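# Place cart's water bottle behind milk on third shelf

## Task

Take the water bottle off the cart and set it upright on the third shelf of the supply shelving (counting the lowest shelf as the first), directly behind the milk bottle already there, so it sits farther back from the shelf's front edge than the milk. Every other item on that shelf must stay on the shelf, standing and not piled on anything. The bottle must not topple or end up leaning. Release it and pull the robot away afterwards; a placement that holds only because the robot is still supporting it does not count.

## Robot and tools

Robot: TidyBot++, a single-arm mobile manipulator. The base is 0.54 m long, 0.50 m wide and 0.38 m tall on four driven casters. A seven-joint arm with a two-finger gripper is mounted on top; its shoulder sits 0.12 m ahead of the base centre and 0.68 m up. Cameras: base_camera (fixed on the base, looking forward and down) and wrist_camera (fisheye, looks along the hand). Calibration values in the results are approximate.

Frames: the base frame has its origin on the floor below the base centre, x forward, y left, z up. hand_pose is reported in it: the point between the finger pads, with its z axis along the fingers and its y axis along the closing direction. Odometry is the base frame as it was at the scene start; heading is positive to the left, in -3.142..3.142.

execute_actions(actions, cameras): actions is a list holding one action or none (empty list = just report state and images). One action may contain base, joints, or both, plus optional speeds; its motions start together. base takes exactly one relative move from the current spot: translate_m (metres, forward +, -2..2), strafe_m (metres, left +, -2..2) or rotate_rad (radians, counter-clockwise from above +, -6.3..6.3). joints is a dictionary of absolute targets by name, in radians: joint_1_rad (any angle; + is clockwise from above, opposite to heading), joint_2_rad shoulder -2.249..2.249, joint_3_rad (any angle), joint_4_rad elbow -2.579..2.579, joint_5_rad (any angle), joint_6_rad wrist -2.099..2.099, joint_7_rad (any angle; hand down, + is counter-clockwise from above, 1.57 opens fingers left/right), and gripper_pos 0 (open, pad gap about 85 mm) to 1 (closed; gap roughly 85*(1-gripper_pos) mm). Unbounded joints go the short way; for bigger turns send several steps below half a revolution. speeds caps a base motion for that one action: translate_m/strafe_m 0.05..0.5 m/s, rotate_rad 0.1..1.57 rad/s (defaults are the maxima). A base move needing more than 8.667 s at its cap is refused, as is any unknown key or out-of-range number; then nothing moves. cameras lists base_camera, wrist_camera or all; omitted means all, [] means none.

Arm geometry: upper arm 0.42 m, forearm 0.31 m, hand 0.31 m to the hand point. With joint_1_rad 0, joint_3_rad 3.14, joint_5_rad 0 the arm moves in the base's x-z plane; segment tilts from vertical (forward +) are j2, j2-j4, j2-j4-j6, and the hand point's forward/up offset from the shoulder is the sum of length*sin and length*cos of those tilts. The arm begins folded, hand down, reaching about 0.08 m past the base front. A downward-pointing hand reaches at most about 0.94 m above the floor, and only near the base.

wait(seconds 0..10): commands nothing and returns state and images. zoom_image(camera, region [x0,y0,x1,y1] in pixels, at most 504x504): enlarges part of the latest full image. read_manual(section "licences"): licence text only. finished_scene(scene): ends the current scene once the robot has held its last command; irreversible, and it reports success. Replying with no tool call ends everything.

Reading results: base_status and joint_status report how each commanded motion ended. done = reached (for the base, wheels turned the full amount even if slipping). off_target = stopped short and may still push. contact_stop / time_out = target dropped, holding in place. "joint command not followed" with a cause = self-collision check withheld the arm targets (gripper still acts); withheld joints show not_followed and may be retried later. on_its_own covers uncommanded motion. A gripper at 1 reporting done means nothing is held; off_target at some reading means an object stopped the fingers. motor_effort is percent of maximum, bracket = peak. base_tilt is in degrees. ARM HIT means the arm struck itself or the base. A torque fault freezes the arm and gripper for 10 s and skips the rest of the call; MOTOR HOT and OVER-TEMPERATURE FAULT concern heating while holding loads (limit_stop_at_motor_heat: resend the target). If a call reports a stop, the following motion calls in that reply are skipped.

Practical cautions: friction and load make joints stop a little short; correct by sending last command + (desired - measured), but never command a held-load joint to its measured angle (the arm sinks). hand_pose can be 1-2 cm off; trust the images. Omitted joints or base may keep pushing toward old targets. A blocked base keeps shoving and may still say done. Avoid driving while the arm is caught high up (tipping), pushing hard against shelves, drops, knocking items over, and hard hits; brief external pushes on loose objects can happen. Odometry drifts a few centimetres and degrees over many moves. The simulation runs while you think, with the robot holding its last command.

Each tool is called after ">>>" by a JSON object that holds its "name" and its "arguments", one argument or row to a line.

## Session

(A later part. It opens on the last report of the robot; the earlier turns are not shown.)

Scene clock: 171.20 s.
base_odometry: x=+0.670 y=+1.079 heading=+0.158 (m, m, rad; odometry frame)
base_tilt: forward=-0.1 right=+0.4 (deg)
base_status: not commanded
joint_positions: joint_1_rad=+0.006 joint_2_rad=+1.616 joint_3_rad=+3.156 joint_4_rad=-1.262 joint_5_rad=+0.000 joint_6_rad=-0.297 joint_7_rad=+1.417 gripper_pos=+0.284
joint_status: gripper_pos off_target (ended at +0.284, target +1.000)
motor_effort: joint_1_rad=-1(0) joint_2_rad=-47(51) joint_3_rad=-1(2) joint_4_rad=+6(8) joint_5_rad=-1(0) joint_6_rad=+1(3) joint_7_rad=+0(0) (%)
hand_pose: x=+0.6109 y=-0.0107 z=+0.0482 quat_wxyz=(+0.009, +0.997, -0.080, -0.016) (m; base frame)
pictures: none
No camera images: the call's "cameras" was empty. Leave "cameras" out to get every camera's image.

Gripped. Lift, back up, go to the high horizontal pose with a 180° roll.

>>> {"name": "execute_actions", "arguments": {
  "actions": [
    {"base":{"translate_m":-0.35},"joints":{"joint_2_rad":0.9,"joint_4_rad":-1.26,"joint_6_rad":-0.9}}
  ],
  "cameras": []
}}

>>> {"name": "execute_actions", "arguments": {
  "actions": [
    {"base":{"strafe_m":0.165},"joints":{"joint_2_rad":0.37,"joint_4_rad":-0.88,"joint_6_rad":-0.24,"joint_7_rad":-1.5}}
  ],
  "cameras": ["base_camera"]
}}

Scene clock: 174.67 s.
base_odometry: x=+0.324 y=+1.024 heading=+0.158 (m, m, rad; odometry frame)
base_tilt: forward=-0.1 right=+0.4 (deg)
base_status: done
joint_positions: joint_1_rad=+0.006 joint_2_rad=+0.938 joint_3_rad=+3.156 joint_4_rad=-1.265 joint_5_rad=+0.000 joint_6_rad=-0.880 joint_7_rad=+1.417 gripper_pos=+0.284
joint_status: all done
motor_effort: joint_1_rad=-1(0) joint_2_rad=-57(60) joint_3_rad=-1(2) joint_4_rad=+17(18) joint_5_rad=+0(1) joint_6_rad=+1(2) joint_7_rad=+0(0) (%)
hand_pose: x=+0.7304 y=-0.0105 z=+0.4340 quat_wxyz=(+0.004, +0.996, -0.084, +0.030) (m; base frame)
pictures: none
No camera images: the call's "cameras" was empty. Leave "cameras" out to get every camera's image.

Scene clock: 177.93 s.
base_odometry: x=+0.298 y=+1.187 heading=+0.159 (m, m, rad; odometry frame)
base_tilt: forward=-0.1 right=+0.4 (deg)
base_status: done
joint_positions: joint_1_rad=-0.007 joint_2_rad=+0.408 joint_3_rad=+3.154 joint_4_rad=-0.913 joint_5_rad=+0.000 joint_6_rad=-0.290 joint_7_rad=-1.489 gripper_pos=+0.284
joint_status: all done
motor_effort: joint_1_rad=-1(6) joint_2_rad=-50(61) joint_3_rad=-1(3) joint_4_rad=+28(29) joint_5_rad=+0(1) joint_6_rad=+13(13) joint_7_rad=+0(0) (%)
hand_pose: x=+0.9015 y=+0.0000 z=+1.1336 quat_wxyz=(-0.692, +0.030, -0.720, +0.032) (m; base frame)
pictures: base_camera
Images, in order (width x height): base_camera 644x364.

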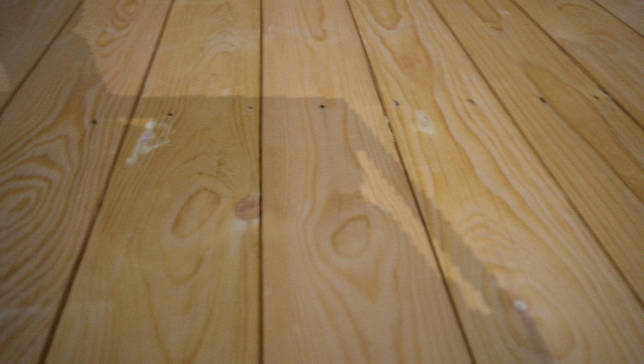

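>>> {"name": "execute_actions", "arguments": {
  "actions": [
    {"joints":{"joint_2_rad":0.35,"joint_6_rad":-0.19,"joint_7_rad":-1.6}}
  ],
  "cameras": ["wrist_camera"]
}}

Scene clock: 179.43 s.
base_odometry: x=+0.298 y=+1.187 heading=+0.159 (m, m, rad; odometry frame)
base_tilt: forward=-0.1 right=+0.4 (deg)
base_status: not commanded
joint_positions: joint_1_rad=-0.007 joint_2_rad=+0.404 joint_3_rad=+3.154 joint_4_rad=-0.913 joint_5_rad=+0.000 joint_6_rad=-0.246 joint_7_rad=-1.579 gripper_pos=+0.284
joint_status: joint_2_rad off_target (ended at +0.404, target +0.350); the others done
motor_effort: joint_1_rad=-1(1) joint_2_rad=-50(51) joint_3_rad=-1(1) joint_4_rad=+28(30) joint_5_rad=+0(1) joint_6_rad=+13(13) joint_7_rad=+0(0) (%)
hand_pose: x=+0.9002 y=+0.0000 z=+1.1502 quat_wxyz=(-0.710, -0.003, -0.704, +0.001) (m; base frame)
pictures: wrist_camera
camera_calibration (this result's frames):
wrist_camera: T_world_to_cam=[[-0.0404389, 0.99909, -0.0135751, 0.0425257], [-0.0137215, 0.0130296, 0.999821, -1.081], [0.999088, 0.040618, 0.0131821, -0.776272], [0, 0, 0, 1]] pos_world=[0.762451, 0.00312865, 1.09162]
Images, in order (width x height): wrist_camera 644x476.

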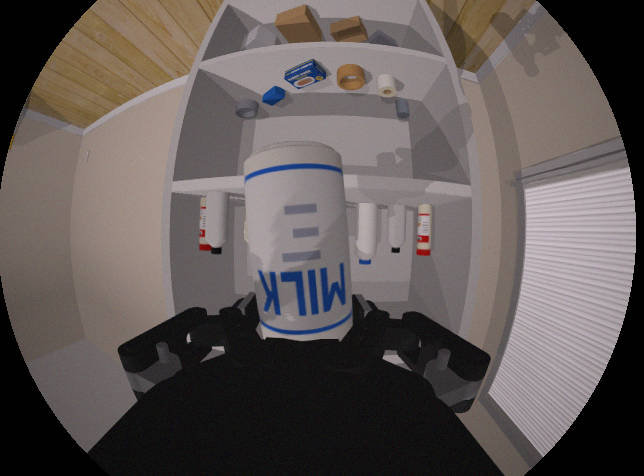

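>>> {"name": "execute_actions", "arguments": {
  "actions": [
    {"joints":{"joint_2_rad":0.2,"joint_4_rad":-0.92,"joint_6_rad":-0.31}}
  ],
  "cameras": ["wrist_camera"]
}}

Scene clock: 181.83 s.
base_odometry: x=+0.298 y=+1.187 heading=+0.159 (m, m, rad; odometry frame)
base_tilt: forward=-0.1 right=+0.4 (deg)
base_status: not commanded
joint_positions: joint_1_rad=-0.007 joint_2_rad=+0.231 joint_3_rad=+3.154 joint_4_rad=-0.942 joint_5_rad=+0.000 joint_6_rad=-0.310 joint_7_rad=-1.579 gripper_pos=+0.284
joint_status: all done
motor_effort: joint_1_rad=-1(1) joint_2_rad=-41(55) joint_3_rad=-1(1) joint_4_rad=+27(30) joint_5_rad=-1(0) joint_6_rad=+13(13) joint_7_rad=+0(0) (%)
hand_pose: x=+0.8153 y=-0.0008 z=+1.2403 quat_wxyz=(-0.737, -0.003, -0.675, +0.000) (m; base frame)
pictures: wrist_camera
camera_calibration (this result's frames):
wrist_camera: T_world_to_cam=[[-0.0389317, 0.999129, -0.0150497, 0.0417059], [-0.0927937, 0.0113811, 0.99562, -1.1026], [0.994924, 0.0401577, 0.0922698, -0.787368], [0, 0, 0, 1]] pos_world=[0.68268, 0.0024982, 1.17105]
Images, in order (width x height): wrist_camera 644x476.

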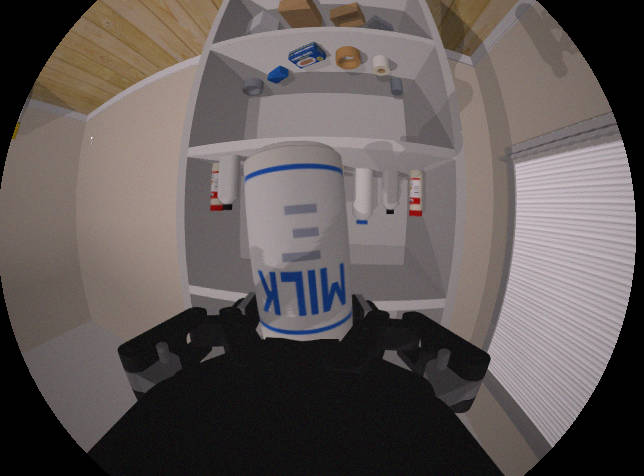

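>>> {"name": "execute_actions", "arguments": {
  "actions": [
    {"joints":{"joint_6_rad":-0.4},"base":{"translate_m":0.52},"speeds":{"translate_m":0.15}}
  ],
  "cameras": ["wrist_camera"]
}}

Scene clock: 187.10 s.
base_odometry: x=+0.812 y=+1.269 heading=+0.159 (m, m, rad; odometry frame)
base_tilt: forward=-0.1 right=+0.4 (deg)
base_status: done
joint_positions: joint_1_rad=-0.007 joint_2_rad=+0.238 joint_3_rad=+3.154 joint_4_rad=-0.947 joint_5_rad=+0.000 joint_6_rad=-0.411 joint_7_rad=-1.579 gripper_pos=+0.284
joint_status: all done
motor_effort: joint_1_rad=-1(2) joint_2_rad=-41(45) joint_3_rad=-1(1) joint_4_rad=+27(28) joint_5_rad=+0(1) joint_6_rad=+13(14) joint_7_rad=+0(0) (%)
hand_pose: x=+0.8207 y=-0.0008 z=+1.2012 quat_wxyz=(-0.698, -0.004, -0.716, +0.000) (m; base frame)
pictures: wrist_camera
camera_calibration (this result's frames):
wrist_camera: T_world_to_cam=[[-0.0400324, 0.999147, -0.0100877, 0.0363528], [0.019541, 0.0108767, 0.99975, -1.16037], [0.999007, 0.0398252, -0.0199598, -0.657594], [0, 0, 0, 1]] pos_world=[0.681072, 0.00248814, 1.14732]
Images, in order (width x height): wrist_camera 644x476.

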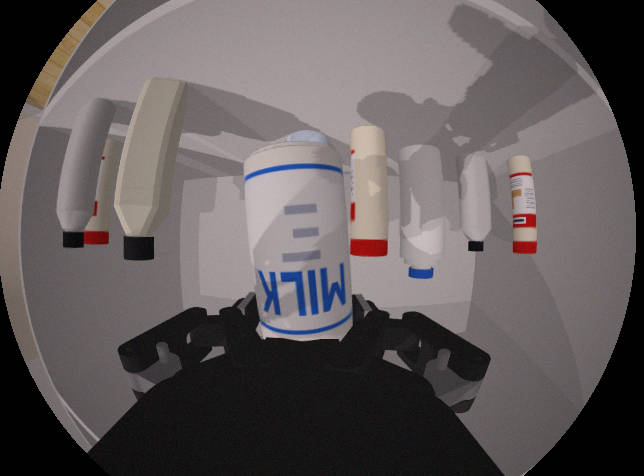

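Lower in small steps.

>>> {"name": "execute_actions", "arguments": {
  "actions": [
    {"joints":{"joint_2_rad":0.27,"joint_6_rad":-0.33}}
  ],
  "cameras": []
}}

Scene clock: 188.70 s.
base_odometry: x=+0.812 y=+1.269 heading=+0.159 (m, m, rad; odometry frame)
base_tilt: forward=-0.1 right=+0.4 (deg)
base_status: not commanded
joint_positions: joint_1_rad=-0.007 joint_2_rad=+0.306 joint_3_rad=+3.154 joint_4_rad=-0.948 joint_5_rad=+0.000 joint_6_rad=-0.389 joint_7_rad=-1.579 gripper_pos=+0.284
joint_status: joint_6_rad off_target (ended at -0.389, target -0.330); the others done
motor_effort: joint_1_rad=-1(1) joint_2_rad=-45(48) joint_3_rad=+0(1) joint_4_rad=+28(29) joint_5_rad=-1(1) joint_6_rad=+13(14) joint_7_rad=+0(0) (%)
hand_pose: x=+0.8552 y=-0.0006 z=+1.1583 quat_wxyz=(-0.681, -0.003, -0.732, +0.001) (m; base frame)
pictures: none
No camera images: the call's "cameras" was empty. Leave "cameras" out to get every camera's image.

>>> {"name": "execute_actions", "arguments": {
  "actions": [
    {"joints":{"joint_2_rad":0.3,"joint_6_rad":-0.27}}
  ],
  "cameras": []
}}

Scene clock: 190.07 s.
base_odometry: x=+0.812 y=+1.269 heading=+0.159 (m, m, rad; odometry frame)
base_tilt: forward=-0.1 right=+0.4 (deg)
base_status: not commanded
joint_positions: joint_1_rad=-0.007 joint_2_rad=+0.325 joint_3_rad=+3.154 joint_4_rad=-0.948 joint_5_rad=+0.000 joint_6_rad=-0.325 joint_7_rad=-1.579 gripper_pos=+0.284
joint_status: all done
motor_effort: joint_1_rad=-1(0) joint_2_rad=-46(46) joint_3_rad=-1(1) joint_4_rad=+28(28) joint_5_rad=-1(1) joint_6_rad=+13(14) joint_7_rad=+0(0) (%)
hand_pose: x=+0.8652 y=-0.0005 z=+1.1644 quat_wxyz=(-0.698, -0.003, -0.717, +0.001) (m; base frame)
pictures: none
No camera images: the call's "cameras" was empty. Leave "cameras" out to get every camera's image.

>>> {"name": "execute_actions", "arguments": {
  "actions": [
    {"joints":{"joint_2_rad":0.36,"joint_6_rad":-0.23}}
  ],
  "cameras": []
}}

Scene clock: 191.63 s.
base_odometry: x=+0.812 y=+1.269 heading=+0.159 (m, m, rad; odometry frame)
base_tilt: forward=-0.1 right=+0.4 (deg)
base_status: not commanded
joint_positions: joint_1_rad=-0.007 joint_2_rad=+0.398 joint_3_rad=+3.154 joint_4_rad=-0.949 joint_5_rad=+0.000 joint_6_rad=-0.288 joint_7_rad=-1.579 gripper_pos=+0.284
joint_status: joint_6_rad off_target (ended at -0.288, target -0.230); the others done
motor_effort: joint_1_rad=-1(1) joint_2_rad=-50(53) joint_3_rad=-1(1) joint_4_rad=+28(29) joint_5_rad=-1(1) joint_6_rad=+13(12) joint_7_rad=+0(0) (%)
hand_pose: x=+0.8996 y=-0.0002 z=+1.1190 quat_wxyz=(-0.684, -0.003, -0.730, +0.001) (m; base frame)
pictures: none
No camera images: the call's "cameras" was empty. Leave "cameras" out to get every camera's image.

>>> {"name": "execute_actions", "arguments": {
  "actions": [
    {"joints":{"joint_2_rad":0.4,"joint_6_rad":-0.17}}
  ],
  "cameras": []
}}

Scene clock: 193.00 s.
base_odometry: x=+0.812 y=+1.269 heading=+0.159 (m, m, rad; odometry frame)
base_tilt: forward=-0.1 right=+0.4 (deg)
base_status: not commanded
joint_positions: joint_1_rad=-0.007 joint_2_rad=+0.430 joint_3_rad=+3.154 joint_4_rad=-0.949 joint_5_rad=+0.000 joint_6_rad=-0.226 joint_7_rad=-1.579 gripper_pos=+0.284
joint_status: all done
motor_effort: joint_1_rad=-1(0) joint_2_rad=-50(51) joint_3_rad=-1(1) joint_4_rad=+28(29) joint_5_rad=+0(1) joint_6_rad=+13(13) joint_7_rad=+0(0) (%)
hand_pose: x=+0.9144 y=+0.0000 z=+1.1133 quat_wxyz=(-0.695, -0.003, -0.719, +0.001) (m; base frame)
pictures: none
No camera images: the call's "cameras" was empty. Leave "cameras" out to get every camera's image.

>>> {"name": "execute_actions", "arguments": {
  "actions": [
    {"joints":{"joint_2_rad":0.45,"joint_6_rad":-0.14}}
  ],
  "cameras": []
}}

Scene clock: 194.30 s.
base_odometry: x=+0.812 y=+1.269 heading=+0.159 (m, m, rad; odometry frame)
base_tilt: forward=-0.1 right=+0.4 (deg)
base_status: not commanded
joint_positions: joint_1_rad=-0.007 joint_2_rad=+0.457 joint_3_rad=+3.154 joint_4_rad=-0.946 joint_5_rad=+0.000 joint_6_rad=-0.185 joint_7_rad=-1.579 gripper_pos=+0.284
joint_status: all done
motor_effort: joint_1_rad=-1(2) joint_2_rad=-48(52) joint_3_rad=+0(1) joint_4_rad=+27(29) joint_5_rad=+0(0) joint_6_rad=+11(13) joint_7_rad=+0(0) (%)
hand_pose: x=+0.9258 y=+0.0002 z=+1.1068 quat_wxyz=(-0.701, -0.002, -0.713, +0.001) (m; base frame)
pictures: none
No camera images: the call's "cameras" was empty. Leave "cameras" out to get every camera's image.

Touching now. Release and back off.

>>> {"name": "execute_actions", "arguments": {
  "actions": [
    {"joints":{"gripper_pos":0}}
  ],
  "cameras": []
}}

>>> {"name": "execute_actions", "arguments": {
  "actions": [
    {"base":{"translate_m":-0.5},"speeds":{"translate_m":0.2}}
  ],
  "cameras": ["wrist_camera"]
}}

Scene clock: 196.33 s.
base_odometry: x=+0.812 y=+1.269 heading=+0.159 (m, m, rad; odometry frame)
base_tilt: forward=-0.1 right=+0.4 (deg)
base_status: not commanded
joint_positions: joint_1_rad=-0.004 joint_2_rad=+0.456 joint_3_rad=+3.154 joint_4_rad=-0.930 joint_5_rad=+0.000 joint_6_rad=-0.170 joint_7_rad=-1.579 gripper_pos=+0.000
joint_status: all done
motor_effort: joint_1_rad=-1(3) joint_2_rad=-43(49) joint_3_rad=-1(2) joint_4_rad=+22(27) joint_5_rad=+0(0) joint_6_rad=+8(12) joint_7_rad=+0(0) (%)
hand_pose: x=+0.9247 y=-0.0023 z=+1.1217 quat_wxyz=(-0.712, -0.003, -0.702, +0.002) (m; base frame)
pictures: none
No camera images: the call's "cameras" was empty. Leave "cameras" out to get every camera's image.

Scene clock: 199.63 s.
base_odometry: x=+0.318 y=+1.190 heading=+0.160 (m, m, rad; odometry frame)
base_tilt: forward=-0.2 right=+0.4 (deg)
base_status: done
joint_positions: joint_1_rad=-0.004 joint_2_rad=+0.453 joint_3_rad=+3.154 joint_4_rad=-0.929 joint_5_rad=+0.000 joint_6_rad=-0.168 joint_7_rad=-1.579 gripper_pos=+0.000
joint_status: not commanded
motor_effort: joint_1_rad=-1(3) joint_2_rad=-43(49) joint_3_rad=-1(2) joint_4_rad=+22(24) joint_5_rad=+0(0) joint_6_rad=+8(9) joint_7_rad=+0(0) (%)
hand_pose: x=+0.9231 y=-0.0024 z=+1.1256 quat_wxyz=(-0.714, -0.003, -0.700, +0.002) (m; base frame)
pictures: wrist_camera
camera_calibration (this result's frames):
wrist_camera: T_world_to_cam=[[-0.0372693, 0.999197, -0.0146884, 0.043892], [-0.0260274, 0.013723, 0.999567, -1.04442], [0.998966, 0.0376354, 0.0254951, -0.812546], [0, 0, 0, 1]] pos_world=[0.786158, 0.00105627, 1.06533]
Images, in order (width x height): wrist_camera 644x476.

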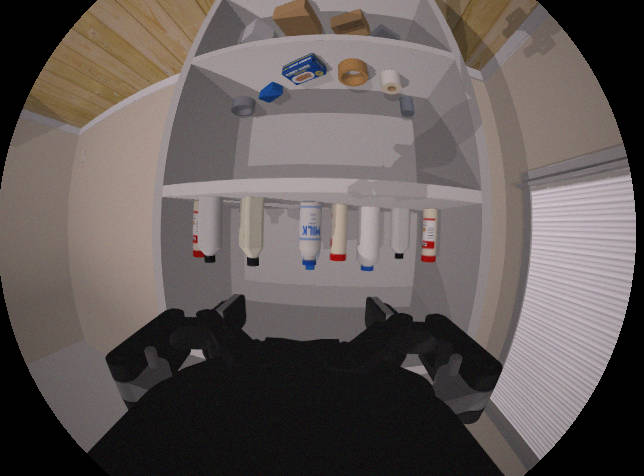

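Milk upright, water straight behind it.

>>> {"name": "finished_scene", "arguments": {
  "scene": 1
}}

The scene is finished: the task was done.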